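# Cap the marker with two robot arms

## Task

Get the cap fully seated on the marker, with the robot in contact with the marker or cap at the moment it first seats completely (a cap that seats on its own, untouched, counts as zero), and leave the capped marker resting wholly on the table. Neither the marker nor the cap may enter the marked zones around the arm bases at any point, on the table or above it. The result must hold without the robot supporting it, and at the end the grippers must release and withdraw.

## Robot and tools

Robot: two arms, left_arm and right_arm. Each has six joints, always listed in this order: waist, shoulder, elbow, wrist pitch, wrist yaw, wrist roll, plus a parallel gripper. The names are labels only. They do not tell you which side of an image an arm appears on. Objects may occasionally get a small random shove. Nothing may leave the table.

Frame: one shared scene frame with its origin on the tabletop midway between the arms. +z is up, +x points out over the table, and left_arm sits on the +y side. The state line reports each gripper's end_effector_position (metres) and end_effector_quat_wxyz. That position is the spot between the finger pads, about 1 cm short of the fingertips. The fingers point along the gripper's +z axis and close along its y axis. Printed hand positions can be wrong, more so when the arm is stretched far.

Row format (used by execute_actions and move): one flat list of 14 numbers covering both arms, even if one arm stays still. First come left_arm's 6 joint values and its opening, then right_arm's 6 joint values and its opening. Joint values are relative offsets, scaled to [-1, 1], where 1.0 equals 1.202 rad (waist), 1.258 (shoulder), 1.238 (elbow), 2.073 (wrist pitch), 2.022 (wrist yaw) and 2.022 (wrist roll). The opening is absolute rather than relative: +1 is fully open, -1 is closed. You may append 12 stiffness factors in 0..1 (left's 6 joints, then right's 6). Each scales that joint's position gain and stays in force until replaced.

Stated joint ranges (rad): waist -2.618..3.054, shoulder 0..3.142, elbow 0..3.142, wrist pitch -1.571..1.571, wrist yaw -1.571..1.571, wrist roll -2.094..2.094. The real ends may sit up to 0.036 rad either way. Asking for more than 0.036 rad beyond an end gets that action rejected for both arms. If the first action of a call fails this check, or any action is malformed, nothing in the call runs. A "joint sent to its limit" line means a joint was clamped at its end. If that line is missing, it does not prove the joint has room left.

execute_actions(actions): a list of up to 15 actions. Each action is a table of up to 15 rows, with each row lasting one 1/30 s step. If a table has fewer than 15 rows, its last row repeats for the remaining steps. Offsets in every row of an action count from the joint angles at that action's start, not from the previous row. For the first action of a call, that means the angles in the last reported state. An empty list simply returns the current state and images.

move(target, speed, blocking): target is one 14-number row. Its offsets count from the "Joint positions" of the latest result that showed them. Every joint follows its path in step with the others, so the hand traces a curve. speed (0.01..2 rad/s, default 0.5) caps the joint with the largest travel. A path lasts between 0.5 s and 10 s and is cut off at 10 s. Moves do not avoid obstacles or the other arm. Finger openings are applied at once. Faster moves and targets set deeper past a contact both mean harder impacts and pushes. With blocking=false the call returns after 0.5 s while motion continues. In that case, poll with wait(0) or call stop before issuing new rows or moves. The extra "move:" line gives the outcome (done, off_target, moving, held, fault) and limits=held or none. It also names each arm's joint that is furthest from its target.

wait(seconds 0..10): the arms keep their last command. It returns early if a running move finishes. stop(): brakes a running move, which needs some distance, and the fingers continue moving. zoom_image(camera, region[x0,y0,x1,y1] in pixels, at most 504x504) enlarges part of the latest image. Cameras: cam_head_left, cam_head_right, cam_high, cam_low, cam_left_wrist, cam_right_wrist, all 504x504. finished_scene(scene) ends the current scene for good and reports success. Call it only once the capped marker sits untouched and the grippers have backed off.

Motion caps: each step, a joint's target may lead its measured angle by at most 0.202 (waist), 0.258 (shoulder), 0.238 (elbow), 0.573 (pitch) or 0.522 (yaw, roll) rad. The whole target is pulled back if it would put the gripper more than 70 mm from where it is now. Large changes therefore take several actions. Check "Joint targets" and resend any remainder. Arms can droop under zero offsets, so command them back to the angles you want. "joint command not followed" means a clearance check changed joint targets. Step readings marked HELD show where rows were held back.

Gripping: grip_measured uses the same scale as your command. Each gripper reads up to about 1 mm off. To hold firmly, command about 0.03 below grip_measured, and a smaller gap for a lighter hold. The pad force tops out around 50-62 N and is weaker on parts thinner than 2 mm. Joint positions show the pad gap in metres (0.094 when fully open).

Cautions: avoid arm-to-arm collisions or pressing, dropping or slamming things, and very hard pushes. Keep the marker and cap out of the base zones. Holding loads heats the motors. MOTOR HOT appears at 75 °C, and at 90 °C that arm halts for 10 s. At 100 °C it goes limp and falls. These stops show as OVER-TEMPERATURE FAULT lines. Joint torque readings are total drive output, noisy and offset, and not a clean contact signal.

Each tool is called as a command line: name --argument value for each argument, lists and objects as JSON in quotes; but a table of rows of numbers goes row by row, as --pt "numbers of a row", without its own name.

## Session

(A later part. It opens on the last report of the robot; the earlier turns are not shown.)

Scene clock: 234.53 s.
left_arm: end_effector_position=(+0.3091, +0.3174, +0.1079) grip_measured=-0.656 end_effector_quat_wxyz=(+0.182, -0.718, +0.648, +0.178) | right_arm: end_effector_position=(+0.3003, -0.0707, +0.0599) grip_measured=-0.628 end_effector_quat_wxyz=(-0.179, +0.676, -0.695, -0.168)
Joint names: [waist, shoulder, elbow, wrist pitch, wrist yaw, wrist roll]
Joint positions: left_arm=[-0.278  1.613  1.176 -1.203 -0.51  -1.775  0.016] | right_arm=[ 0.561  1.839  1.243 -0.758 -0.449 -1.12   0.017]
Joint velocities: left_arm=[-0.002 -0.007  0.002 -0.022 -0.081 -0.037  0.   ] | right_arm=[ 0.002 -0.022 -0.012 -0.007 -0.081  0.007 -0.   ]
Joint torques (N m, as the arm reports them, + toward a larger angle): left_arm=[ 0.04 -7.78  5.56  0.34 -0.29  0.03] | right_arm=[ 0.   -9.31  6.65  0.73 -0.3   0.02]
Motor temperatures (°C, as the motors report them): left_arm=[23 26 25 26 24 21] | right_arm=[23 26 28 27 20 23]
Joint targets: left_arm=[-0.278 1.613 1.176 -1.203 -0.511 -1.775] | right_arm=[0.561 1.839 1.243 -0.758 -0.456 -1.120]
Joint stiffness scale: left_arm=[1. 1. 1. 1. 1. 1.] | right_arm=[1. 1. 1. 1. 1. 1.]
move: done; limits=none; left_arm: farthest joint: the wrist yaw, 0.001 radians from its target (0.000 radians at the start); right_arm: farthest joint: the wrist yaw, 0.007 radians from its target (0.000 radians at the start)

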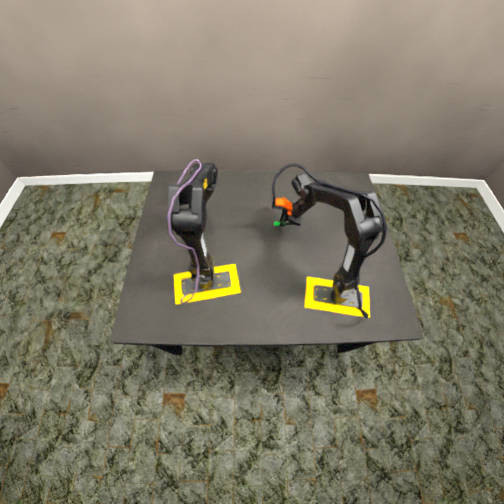

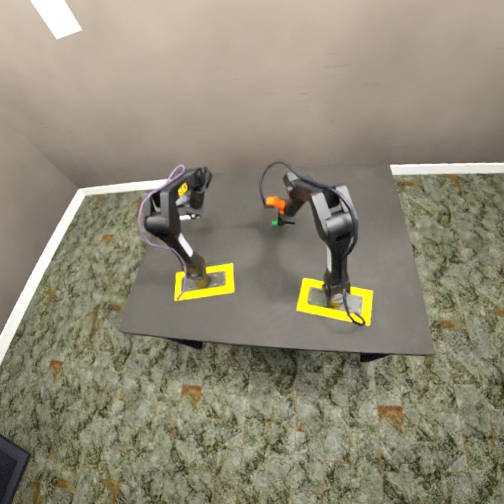

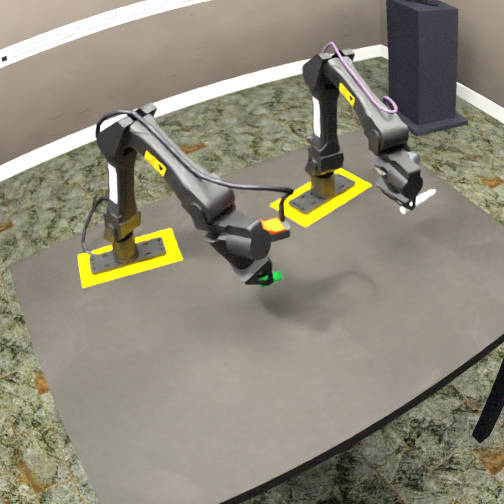

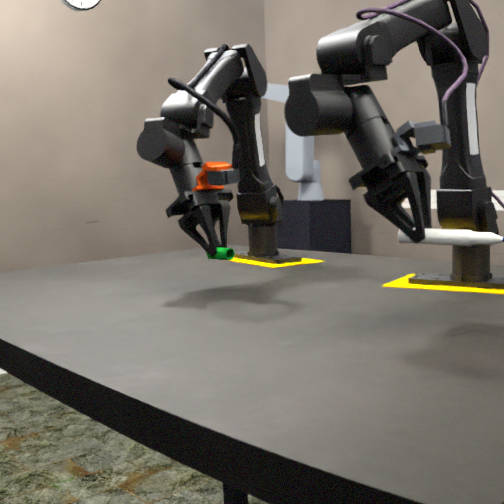

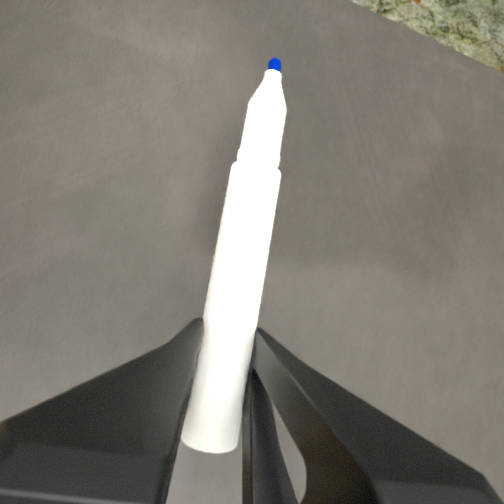

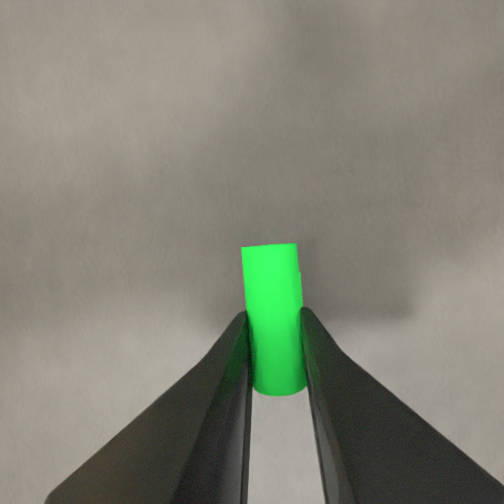

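move --target '[-0.045,-0.07,-0.01,0.045,0.252,0.8,-0.72,0.005,0,0.01,0,-0.012,-0.005,-0.7]' --speed 0.9

Scene clock: 246.90 s.
left_arm: end_effector_position=(+0.3205, +0.2179, +0.1028) grip_measured=-0.655 end_effector_quat_wxyz=(+0.040, -0.018, +0.999, -0.001) | right_arm: end_effector_position=(+0.3004, -0.0709, +0.0599) grip_measured=-0.628 end_effector_quat_wxyz=(-0.179, +0.676, -0.695, -0.167)
Joint names: [waist, shoulder, elbow, wrist pitch, wrist yaw, wrist roll]
Joint positions: left_arm=[-0.324  1.544  1.176 -1.124 -0.009 -0.164  0.016] | right_arm=[ 0.561  1.839  1.243 -0.758 -0.448 -1.12   0.017]
Joint velocities: left_arm=[ 0.007  0.007 -0.002  0.081 -0.095  0.007 -0.   ] | right_arm=[ 0.007 -0.022  0.002  0.037 -0.022 -0.022 -0.   ]
Joint torques (N m, as the arm reports them, + toward a larger angle): left_arm=[-0.77 -9.22  4.98  0.74  0.09  0.08] | right_arm=[ 0.49 -9.31  7.54  0.73 -0.46 -0.07]
Motor temperatures (°C, as the motors report them): left_arm=[23 26 25 26 24 21] | right_arm=[23 27 28 26 20 23]
Joint targets: left_arm=[-0.333 1.526 1.164 -1.110 -0.001 -0.158] | right_arm=[0.567 1.839 1.256 -0.758 -0.473 -1.130]
Joint stiffness scale: left_arm=[1. 1. 1. 1. 1. 1.] | right_arm=[1. 1. 1. 1. 1. 1.]
move: off_target (right_arm); limits=none; left_arm: farthest joint: the shoulder, 0.019 radians from its target (0.088 radians at the start); right_arm: farthest joint: the wrist yaw, 0.026 radians from its target (0.025 radians at the start)

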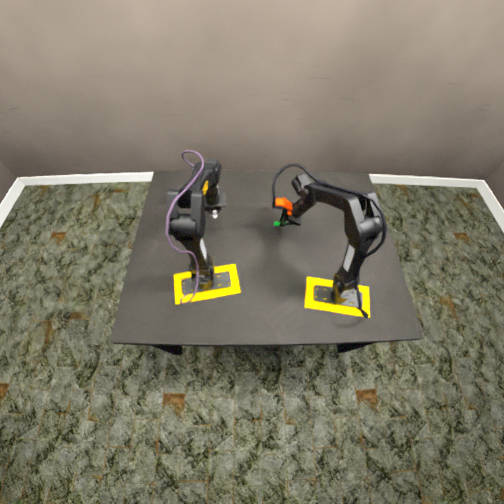

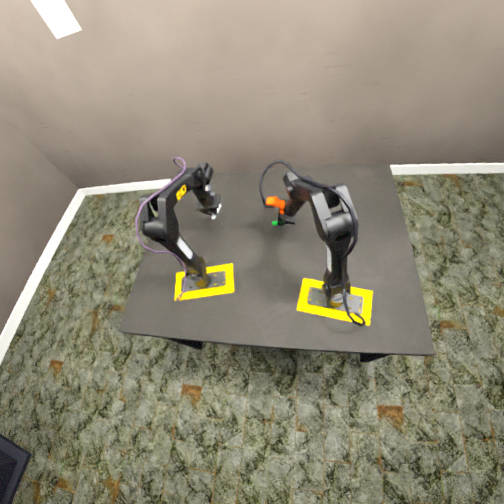

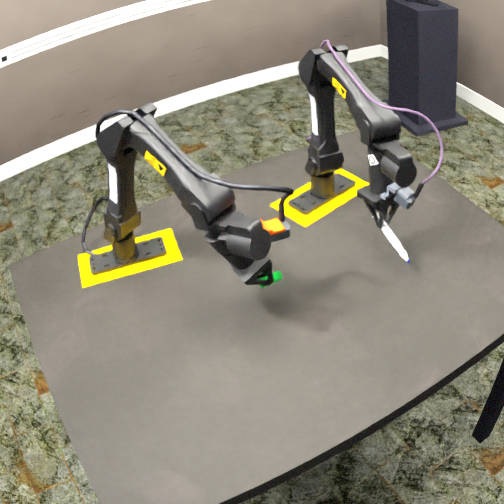

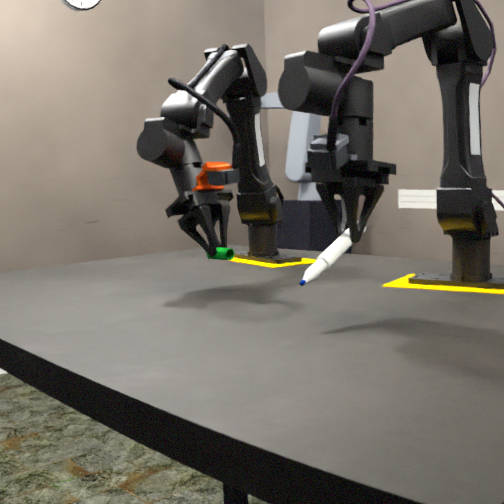

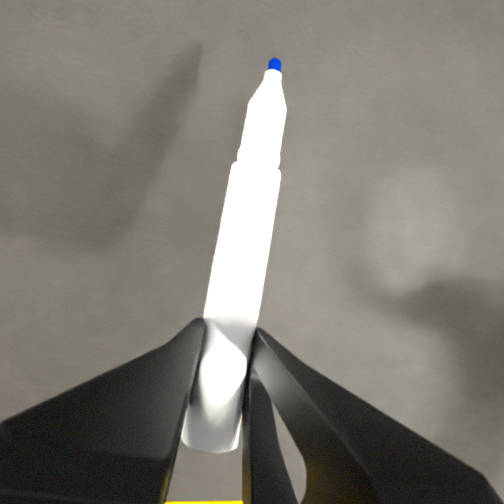

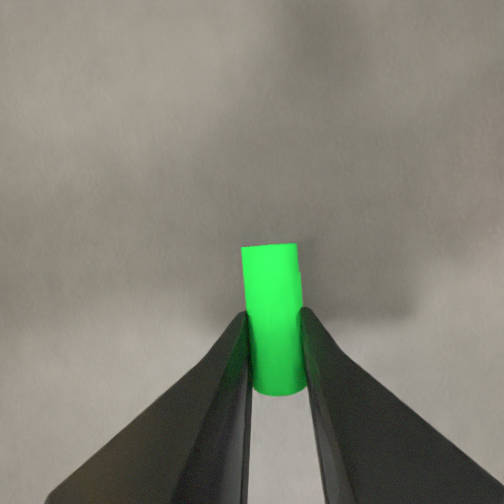

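move --target '[-0.007,-0.012,-0.012,0.007,0.268,0.782,-0.72,0.005,0,0.01,0,-0.02,-0.008,-0.7]' --speed 0.9

Scene clock: 253.03 s.
left_arm: end_effector_position=(+0.3083, +0.1300, +0.1255) grip_measured=-0.655 end_effector_quat_wxyz=(+0.183, +0.680, +0.687, -0.178) | right_arm: end_effector_position=(+0.2993, -0.0688, +0.0610) grip_measured=-0.628 end_effector_quat_wxyz=(-0.181, +0.678, -0.691, -0.173)
Joint names: [waist, shoulder, elbow, wrist pitch, wrist yaw, wrist roll]
Joint positions: left_arm=[-0.324  1.544  1.176 -1.12   0.51   1.41   0.016] | right_arm=[ 0.561  1.839  1.243 -0.758 -0.462 -1.125  0.017]
Joint velocities: left_arm=[ 0.002 -0.007 -0.027 -0.022 -0.007  0.081  0.001] | right_arm=[ 0.012 -0.017  0.002 -0.007 -0.037 -0.037  0.   ]
Joint torques (N m, as the arm reports them, + toward a larger angle): left_arm=[-0.68 -8.84  4.82  0.71  0.48  0.1 ] | right_arm=[ 0.5  -9.3   7.54  0.73 -0.48 -0.08]
Motor temperatures (°C, as the motors report them): left_arm=[23 26 25 26 24 21] | right_arm=[23 27 28 26 20 23]
Joint targets: left_arm=[-0.332 1.529 1.162 -1.109 0.533 1.417] | right_arm=[0.567 1.839 1.256 -0.758 -0.488 -1.136]
Joint stiffness scale: left_arm=[1. 1. 1. 1. 1. 1.] | right_arm=[1. 1. 1. 1. 1. 1.]
move: off_target (left_arm, right_arm); limits=none; left_arm: farthest joint: the wrist yaw, 0.023 radians from its target (0.542 radians at the start); right_arm: farthest joint: the wrist yaw, 0.026 radians from its target (0.041 radians at the start)

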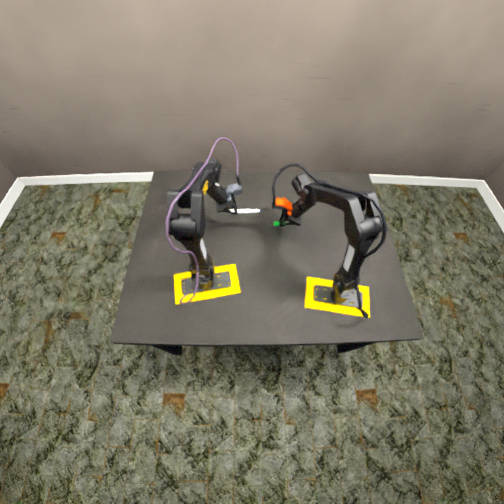

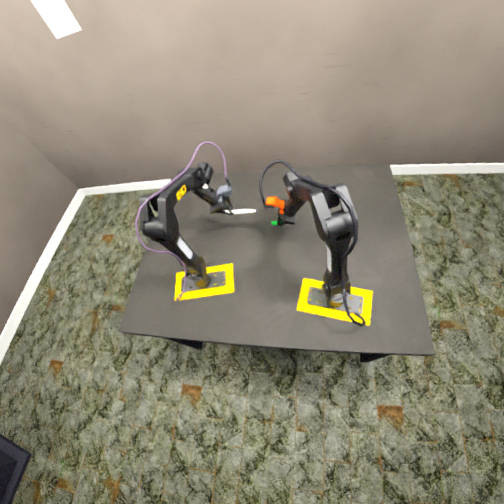

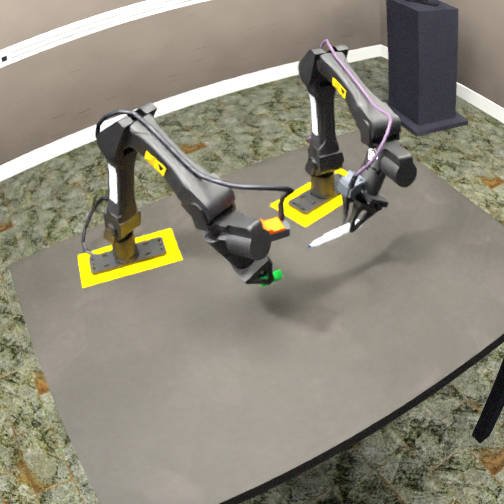

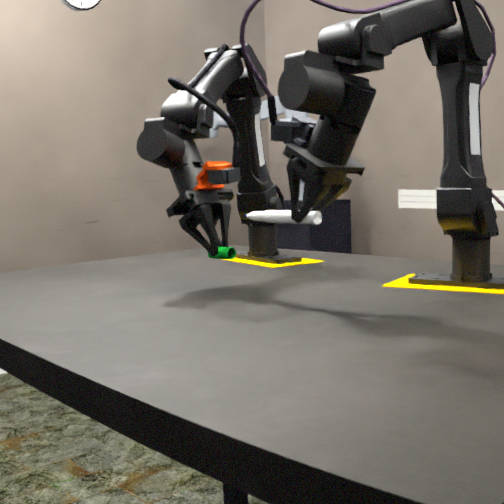

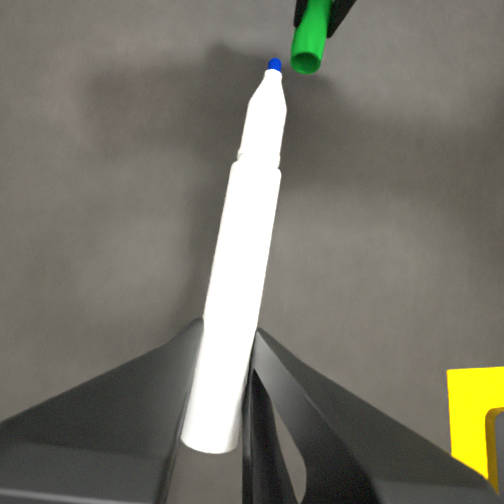

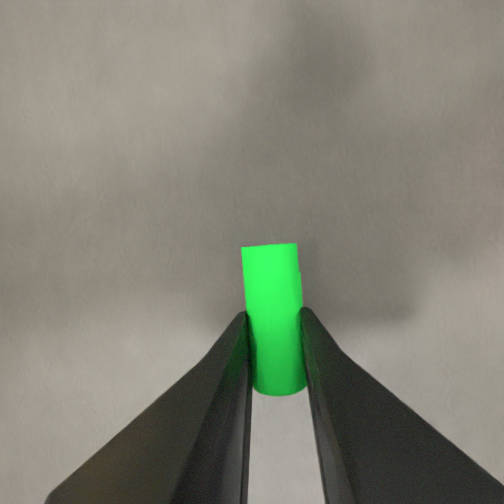

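move --target '[-0.007,-0.012,-0.012,0.007,0.008,0.003,-0.72,0.141,-0.293,-0.49,0.418,0.16,-0.022,-0.7]' --speed 0.5

Scene clock: 284.63 s.
left_arm: end_effector_position=(+0.3092, +0.1300, +0.1256) grip_measured=-0.655 end_effector_quat_wxyz=(+0.185, +0.681, +0.687, -0.177) | right_arm: end_effector_position=(+0.2965, -0.0640, +0.0633) grip_measured=-0.628 end_effector_quat_wxyz=(-0.389, +0.707, -0.588, +0.059)
Joint names: [waist, shoulder, elbow, wrist pitch, wrist yaw, wrist roll]
Joint positions: left_arm=[-0.324  1.544  1.176 -1.116  0.51   1.411  0.016] | right_arm=[ 0.719  1.501  0.642  0.087 -0.14  -1.164  0.017]
Joint velocities: left_arm=[-0.012  0.017  0.002  0.051 -0.037 -0.022  0.   ] | right_arm=[-0.002 -0.007 -0.007  0.007  0.022  0.022 -0.001]
Joint torques (N m, as the arm reports them, + toward a larger angle): left_arm=[-0.79 -8.82  4.82  0.72  0.45  0.08] | right_arm=[ 0.92 -8.97  6.44  1.78 -0.06 -0.04]
Motor temperatures (°C, as the motors report them): left_arm=[23 26 25 26 24 21] | right_arm=[23 27 29 26 21 23]
Joint targets: left_arm=[-0.332 1.529 1.162 -1.106 0.526 1.416] | right_arm=[0.730 1.471 0.637 0.108 -0.139 -1.169]
Joint stiffness scale: left_arm=[1. 1. 1. 1. 1. 1.] | right_arm=[1. 1. 1. 1. 1. 1.]
move: off_target (right_arm); limits=none; left_arm: farthest joint: the wrist yaw, 0.016 radians from its target (0.016 radians at the start); right_arm: farthest joint: the shoulder, 0.031 radians from its target (0.369 radians at the start)

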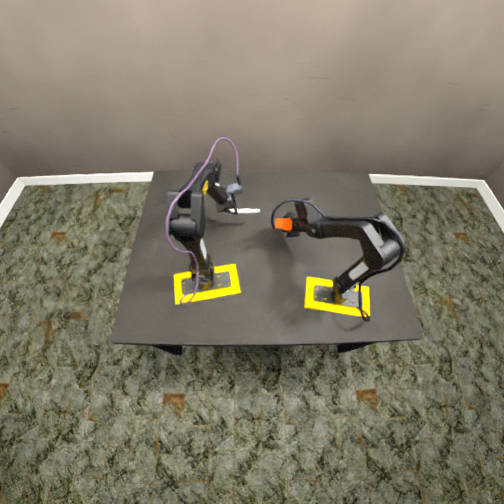

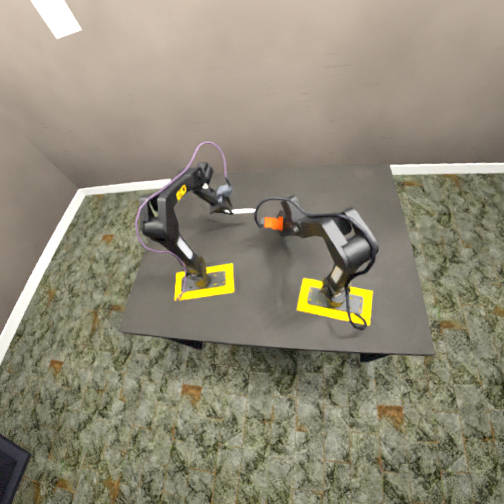

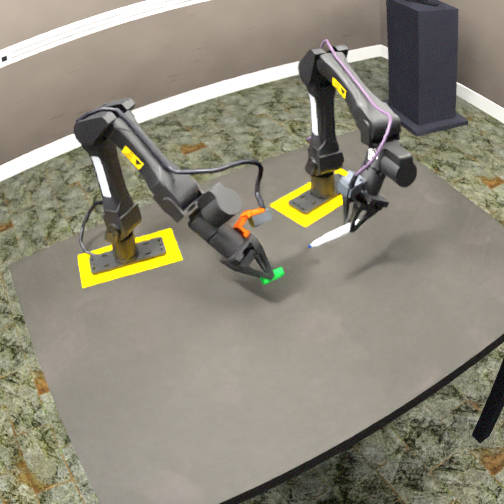

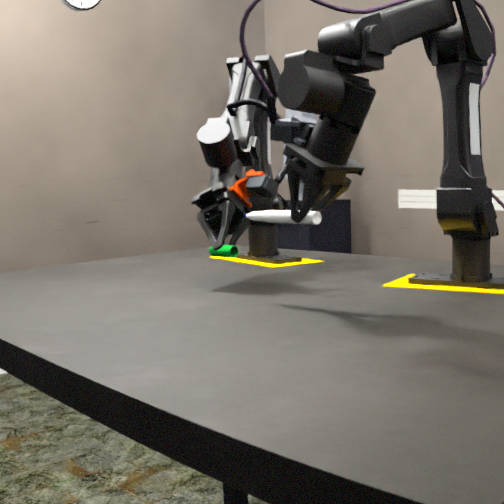

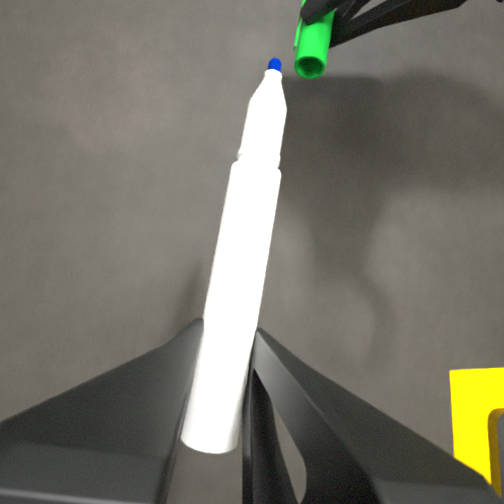

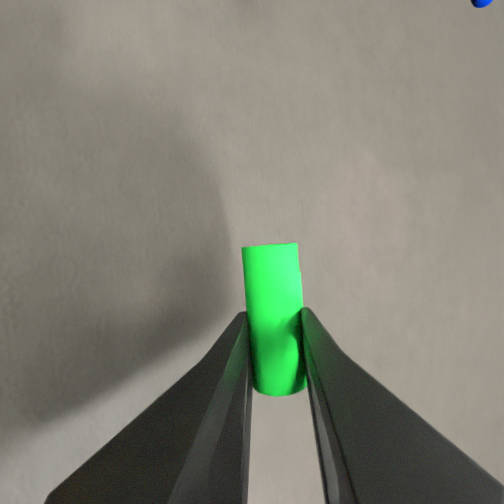

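move --target '[-0.007,0.045,-0.17,0.119,0.008,0.003,-0.72,0.009,-0.024,-0.004,0.01,0,-0.002,-0.7]' --speed 0.4

zoom_image --camera "cam_low" --region '[160,180,400,320]'

zoom_image --camera "cam_high" --region '[200,180,420,320]'

Scene clock: 299.07 s.
left_arm: end_effector_position=(+0.3058, +0.1304, +0.0668) grip_measured=-0.655 end_effector_quat_wxyz=(+0.183, +0.680, +0.687, -0.178) | right_arm: end_effector_position=(+0.2965, -0.0639, +0.0634) grip_measured=-0.628 end_effector_quat_wxyz=(-0.389, +0.707, -0.588, +0.059)
Joint names: [waist, shoulder, elbow, wrist pitch, wrist yaw, wrist roll]
Joint positions: left_arm=[-0.324  1.591  0.983 -0.88   0.51   1.411  0.016] | right_arm=[ 0.719  1.501  0.642  0.087 -0.14  -1.164  0.017]
Joint velocities: left_arm=[-0.027 -0.012 -0.002  0.037  0.037 -0.007 -0.   ] | right_arm=[-0.002  0.007  0.002  0.051 -0.007 -0.051  0.   ]
Joint torques (N m, as the arm reports them, + toward a larger angle): left_arm=[-0.7  -6.64  4.41  0.69  0.45  0.11] | right_arm=[ 0.89 -8.97  6.44  1.76 -0.06 -0.01]
Motor temperatures (°C, as the motors report them): left_arm=[23 26 25 26 24 21] | right_arm=[23 27 28 29 20 23]
Joint targets: left_arm=[-0.332 1.600 0.966 -0.869 0.526 1.417] | right_arm=[0.730 1.471 0.637 0.108 -0.140 -1.168]
Joint stiffness scale: left_arm=[1. 1. 1. 1. 1. 1.] | right_arm=[1. 1. 1. 1. 1. 1.]
move: off_target (right_arm); limits=none; left_arm: farthest joint: the elbow, 0.017 radians from its target (0.211 radians at the start); right_arm: farthest joint: the shoulder, 0.030 radians from its target (0.030 radians at the start)

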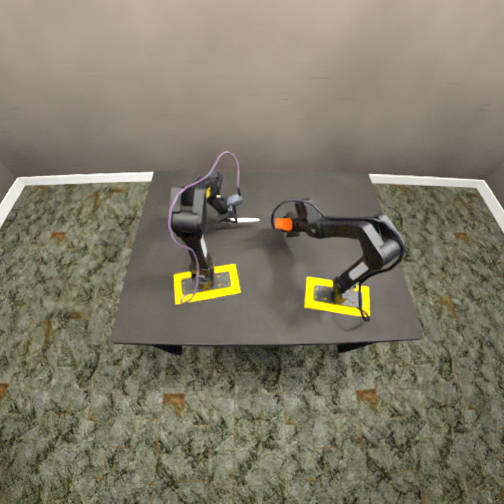

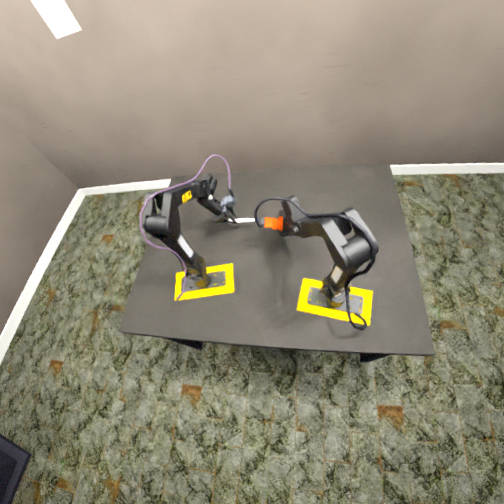

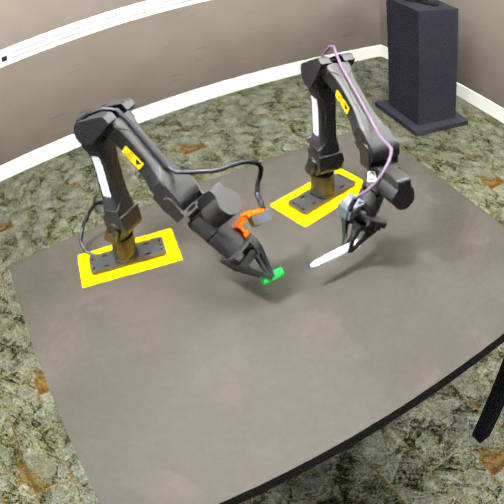

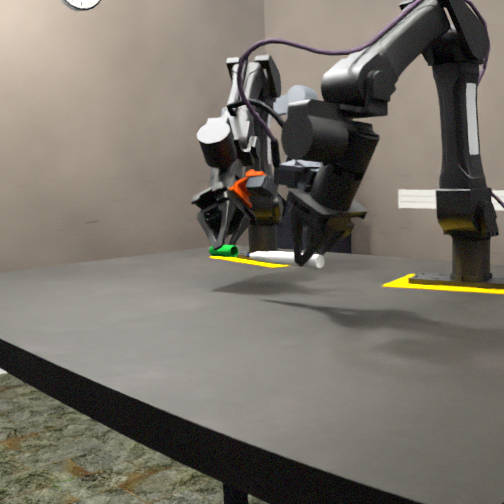

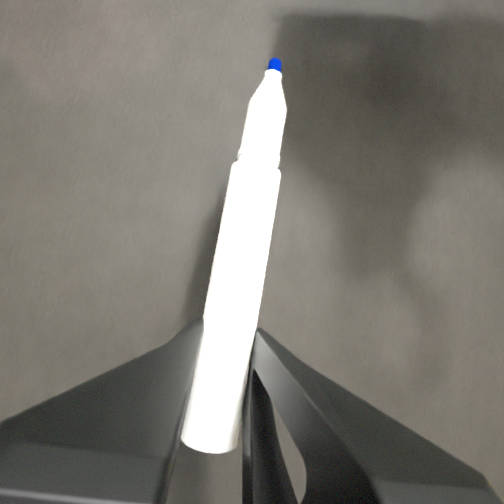

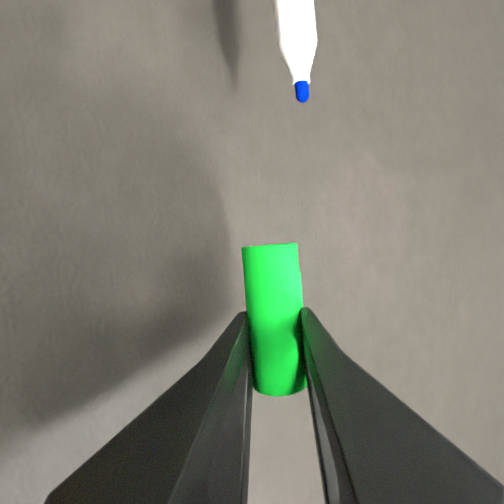

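Region (160, 180, 400, 320) of cam_low's 504x504 image, scaled by 2.100, with more detail than that image has; it fills the top 294 rows of this view, and the rest is white.

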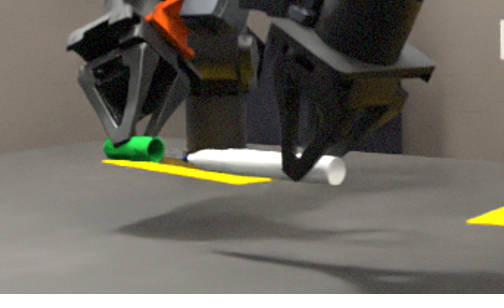

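Region (200, 180, 420, 320) of cam_high's 504x504 image, scaled by 2.291, with more detail than that image has; it fills the top 321 rows of this view, and the rest is white.

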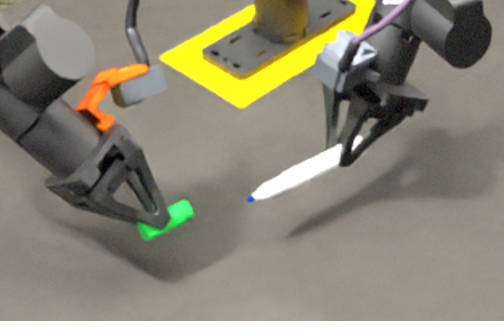

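move --target '[-0.1015,-0.033,-0.039,0.035,-0.011,-0.065,-0.72,0.009,-0.024,-0.004,0.01,0,-0.002,-0.7]' --speed 0.2

zoom_image --camera "cam_low" --region '[180,200,360,300]'

Scene clock: 314.20 s.
left_arm: end_effector_position=(+0.2979, +0.1026, +0.0656) grip_measured=-0.655 end_effector_quat_wxyz=(+0.179, +0.682, +0.687, -0.175) | right_arm: end_effector_position=(+0.2965, -0.0639, +0.0634) grip_measured=-0.628 end_effector_quat_wxyz=(-0.389, +0.707, -0.588, +0.059)
Joint names: [waist, shoulder, elbow, wrist pitch, wrist yaw, wrist roll]
Joint positions: left_arm=[-0.438  1.568  0.956 -0.818  0.487  1.285  0.016] | right_arm=[ 0.719  1.501  0.642  0.087 -0.14  -1.164  0.017]
Joint velocities: left_arm=[-0.002  0.012  0.017  0.037 -0.037  0.051 -0.   ] | right_arm=[ 0.017 -0.002  0.007 -0.007  0.022  0.022  0.001]
Joint torques (N m, as the arm reports them, + toward a larger angle): left_arm=[-0.6  -9.16  4.17  0.83  0.29 -0.04] | right_arm=[ 0.88 -8.97  6.44  1.76 -0.05 -0.02]
Motor temperatures (°C, as the motors report them): left_arm=[23 26 25 26 24 21] | right_arm=[23 27 28 31 20 23]
Joint targets: left_arm=[-0.445 1.550 0.935 -0.807 0.488 1.279] | right_arm=[0.730 1.471 0.637 0.108 -0.140 -1.168]
Joint stiffness scale: left_arm=[1. 1. 1. 1. 1. 1.] | right_arm=[1. 1. 1. 1. 1. 1.]
move: off_target (left_arm, right_arm); limits=none; left_arm: farthest joint: the elbow, 0.022 radians from its target (0.048 radians at the start); right_arm: farthest joint: the shoulder, 0.030 radians from its target (0.030 radians at the start)

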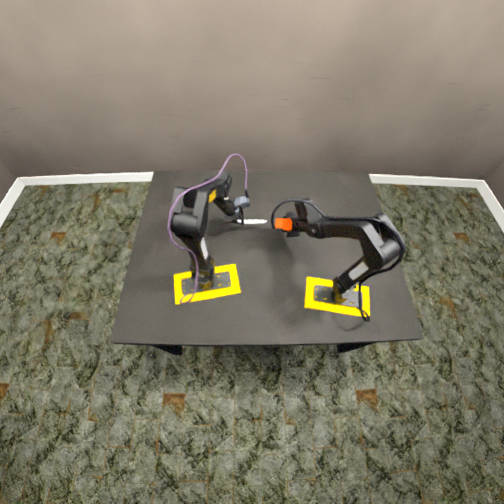

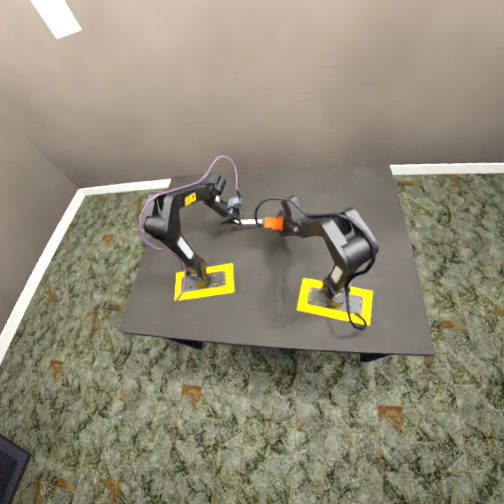

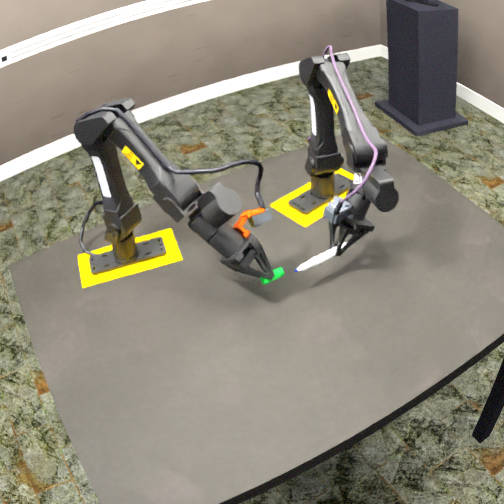

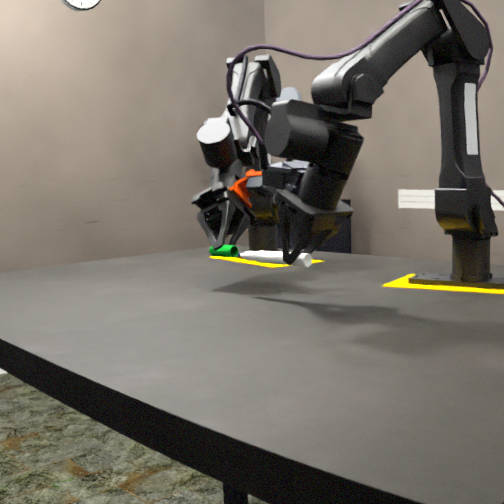

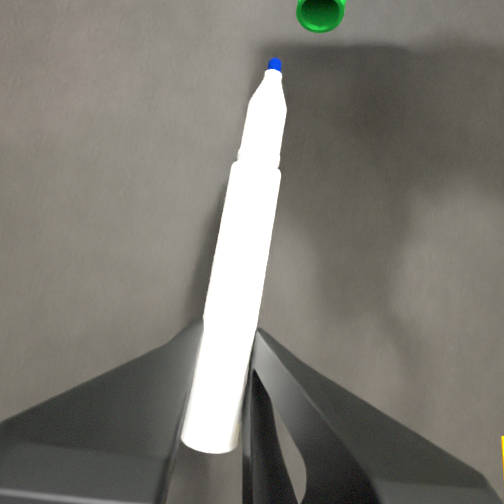

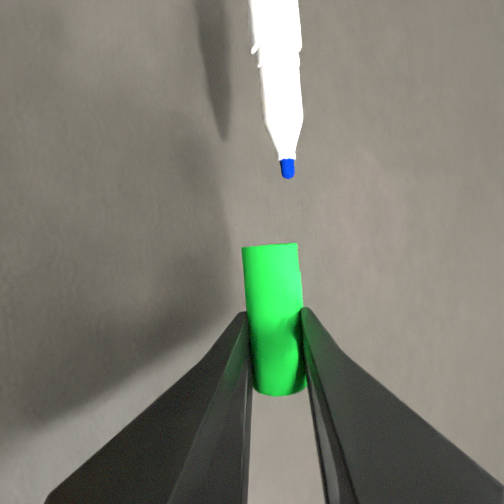

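Region (180, 200, 360, 300) of cam_low's 504x504 image, scaled by 2.800, with more detail than that image has.

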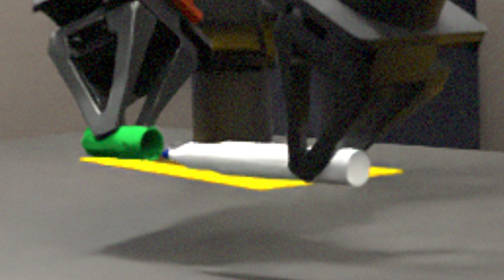

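move --target '[-0.047,-0.0565,-0.051,0.013,-0.003,-0.032,-0.72,0.009,-0.024,-0.004,0.01,0,-0.002,-0.7]' --speed 0.1

zoom_image --camera "cam_low" --region '[180,200,360,300]'

Scene clock: 326.80 s.
left_arm: end_effector_position=(+0.2844, +0.0931, +0.0684) grip_measured=-0.655 end_effector_quat_wxyz=(+0.180, +0.680, +0.688, -0.175) | right_arm: end_effector_position=(+0.2965, -0.0639, +0.0634) grip_measured=-0.628 end_effector_quat_wxyz=(-0.389, +0.707, -0.588, +0.059)
Joint names: [waist, shoulder, elbow, wrist pitch, wrist yaw, wrist roll]
Joint positions: left_arm=[-0.486  1.515  0.915 -0.801  0.482  1.226  0.016] | right_arm=[ 0.719  1.501  0.642  0.087 -0.14  -1.164  0.017]
Joint velocities: left_arm=[-0.012 -0.007 -0.007  0.037 -0.066  0.037 -0.   ] | right_arm=[-0.012  0.022 -0.017 -0.022 -0.051 -0.022  0.   ]
Joint torques (N m, as the arm reports them, + toward a larger angle): left_arm=[-0.75 -8.6   4.19  0.83  0.27 -0.03] | right_arm=[ 0.88 -8.96  6.46  1.77 -0.05 -0.02]
Motor temperatures (°C, as the motors report them): left_arm=[23 26 25 26 24 21] | right_arm=[23 27 28 32 20 23]
Joint targets: left_arm=[-0.495 1.497 0.893 -0.791 0.482 1.220] | right_arm=[0.730 1.471 0.637 0.108 -0.140 -1.168]
Joint stiffness scale: left_arm=[1. 1. 1. 1. 1. 1.] | right_arm=[1. 1. 1. 1. 1. 1.]
move: off_target (left_arm, right_arm); limits=none; left_arm: farthest joint: the elbow, 0.022 radians from its target (0.063 radians at the start); right_arm: farthest joint: the shoulder, 0.030 radians from its target (0.030 radians at the start)

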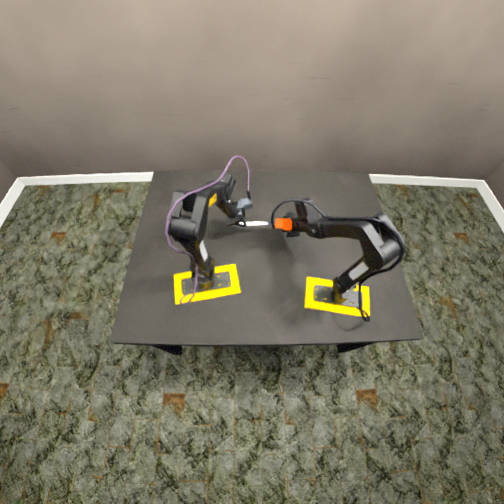

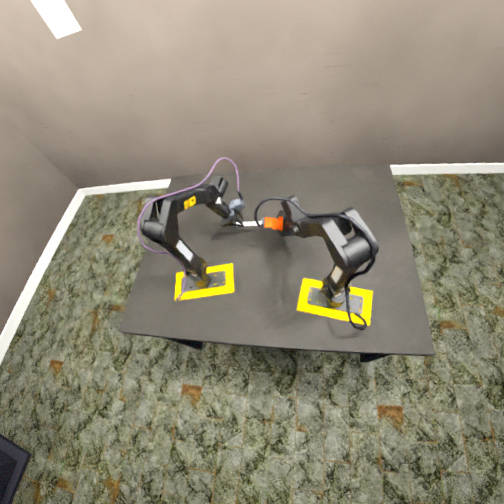

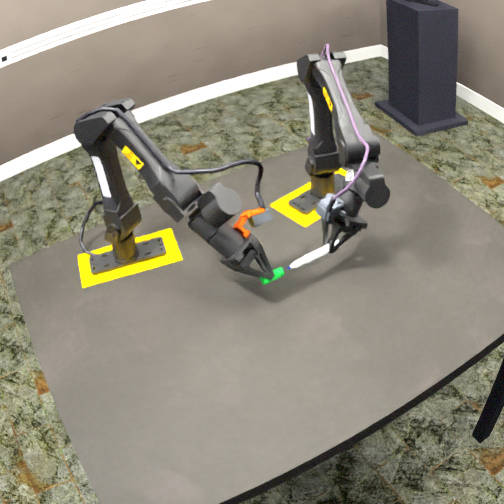

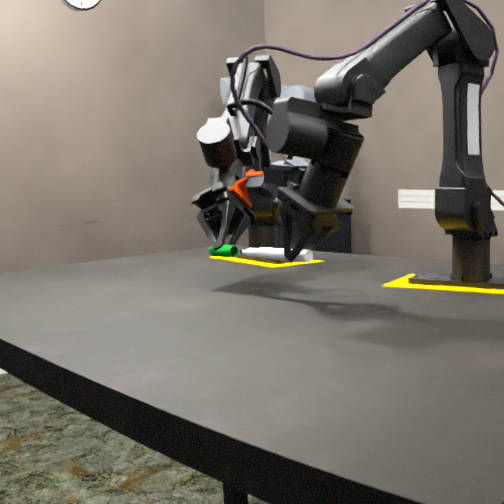

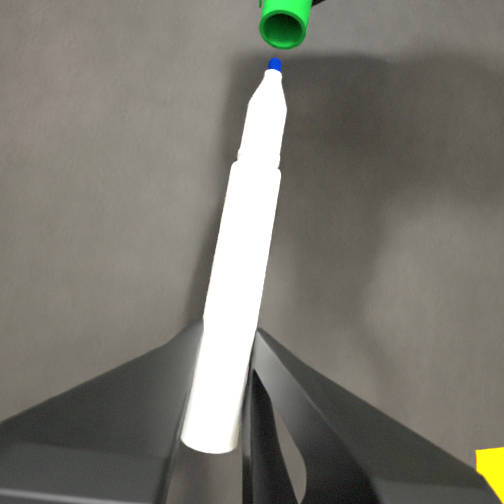

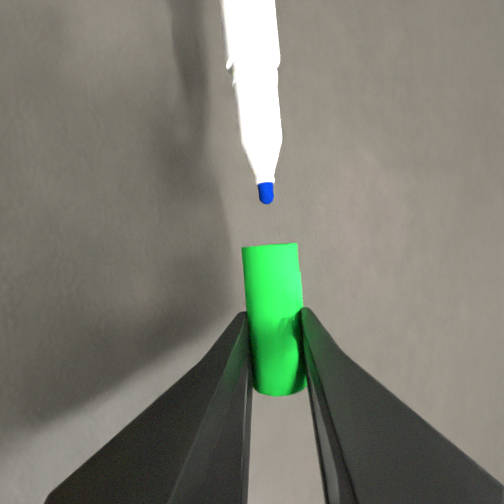

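Region (180, 200, 360, 300) of cam_low's 504x504 image, scaled by 2.800, with more detail than that image has.

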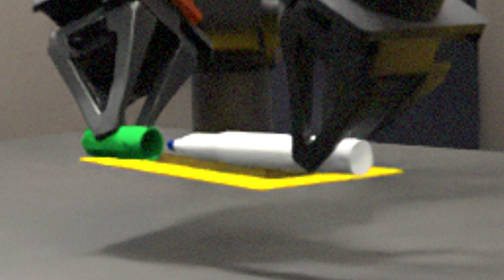

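move --target '[-0.068,0.02,0.025,0.025,-0.006,-0.044,-0.72,0.009,-0.024,-0.004,0.01,0,-0.002,-0.7]' --speed 0.08

Scene clock: 342.63 s.
left_arm: end_effector_position=(+0.2811, +0.0744, +0.0659) grip_measured=-0.655 end_effector_quat_wxyz=(+0.177, +0.679, +0.690, -0.178) | right_arm: end_effector_position=(+0.2965, -0.0639, +0.0634) grip_measured=-0.628 end_effector_quat_wxyz=(-0.389, +0.707, -0.588, +0.059)
Joint names: [waist, shoulder, elbow, wrist pitch, wrist yaw, wrist roll]
Joint positions: left_arm=[-0.559  1.527  0.915 -0.76   0.47   1.144  0.016] | right_arm=[ 0.719  1.501  0.642  0.087 -0.14  -1.164  0.017]
Joint velocities: left_arm=[-0.017 -0.012  0.002  0.022 -0.037  0.007 -0.001] | right_arm=[-0.007 -0.007  0.017 -0.007  0.007  0.037  0.001]
Joint torques (N m, as the arm reports them, + toward a larger angle): left_arm=[-0.78 -5.76  7.92  0.92  0.26 -0.03] | right_arm=[ 0.89 -8.96  6.45  1.77 -0.06 -0.02]
Motor temperatures (°C, as the motors report them): left_arm=[23 26 25 26 24 21] | right_arm=[23 28 28 33 20 23]
Joint targets: left_arm=[-0.568 1.540 0.946 -0.750 0.469 1.138] | right_arm=[0.730 1.471 0.637 0.108 -0.140 -1.168]
Joint stiffness scale: left_arm=[1. 1. 1. 1. 1. 1.] | right_arm=[1. 1. 1. 1. 1. 1.]
move: off_target (left_arm, right_arm); limits=none; left_arm: farthest joint: the elbow, 0.031 radians from its target (0.031 radians at the start); right_arm: farthest joint: the shoulder, 0.030 radians from its target (0.030 radians at the start)

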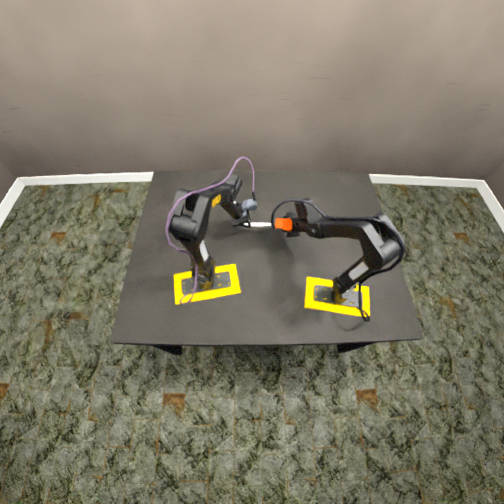

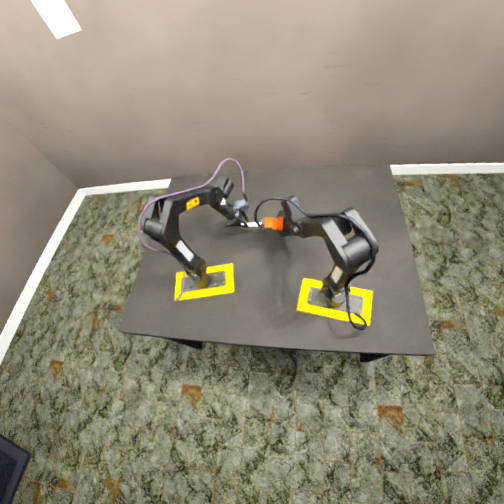

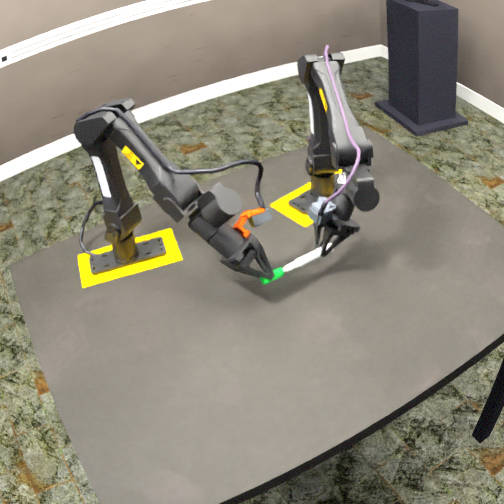

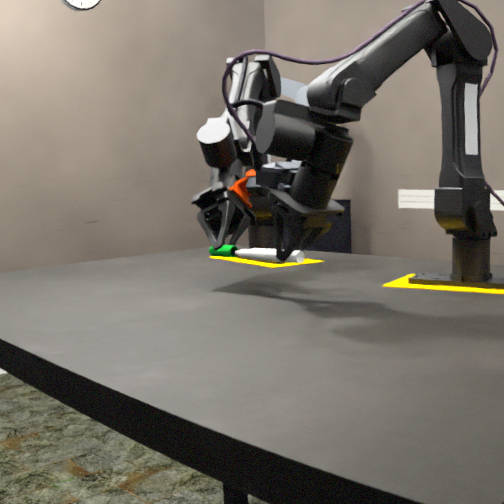

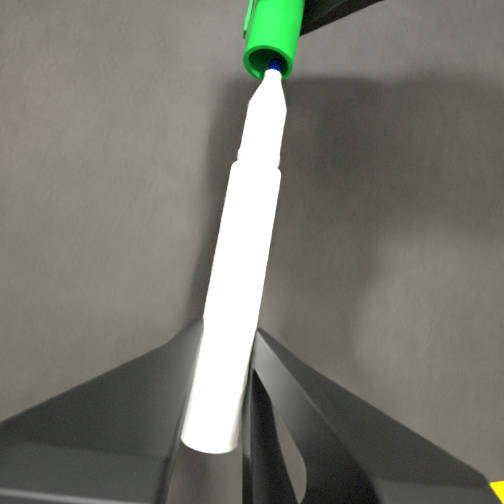

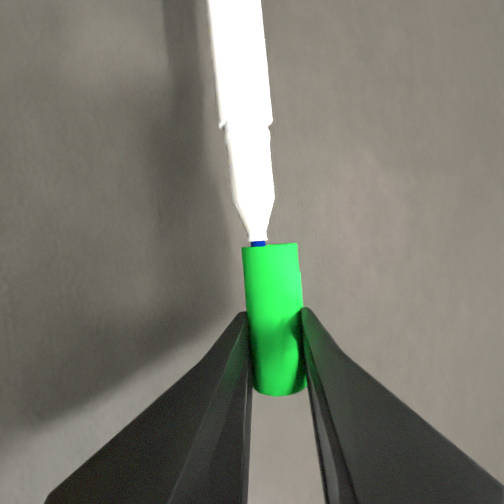

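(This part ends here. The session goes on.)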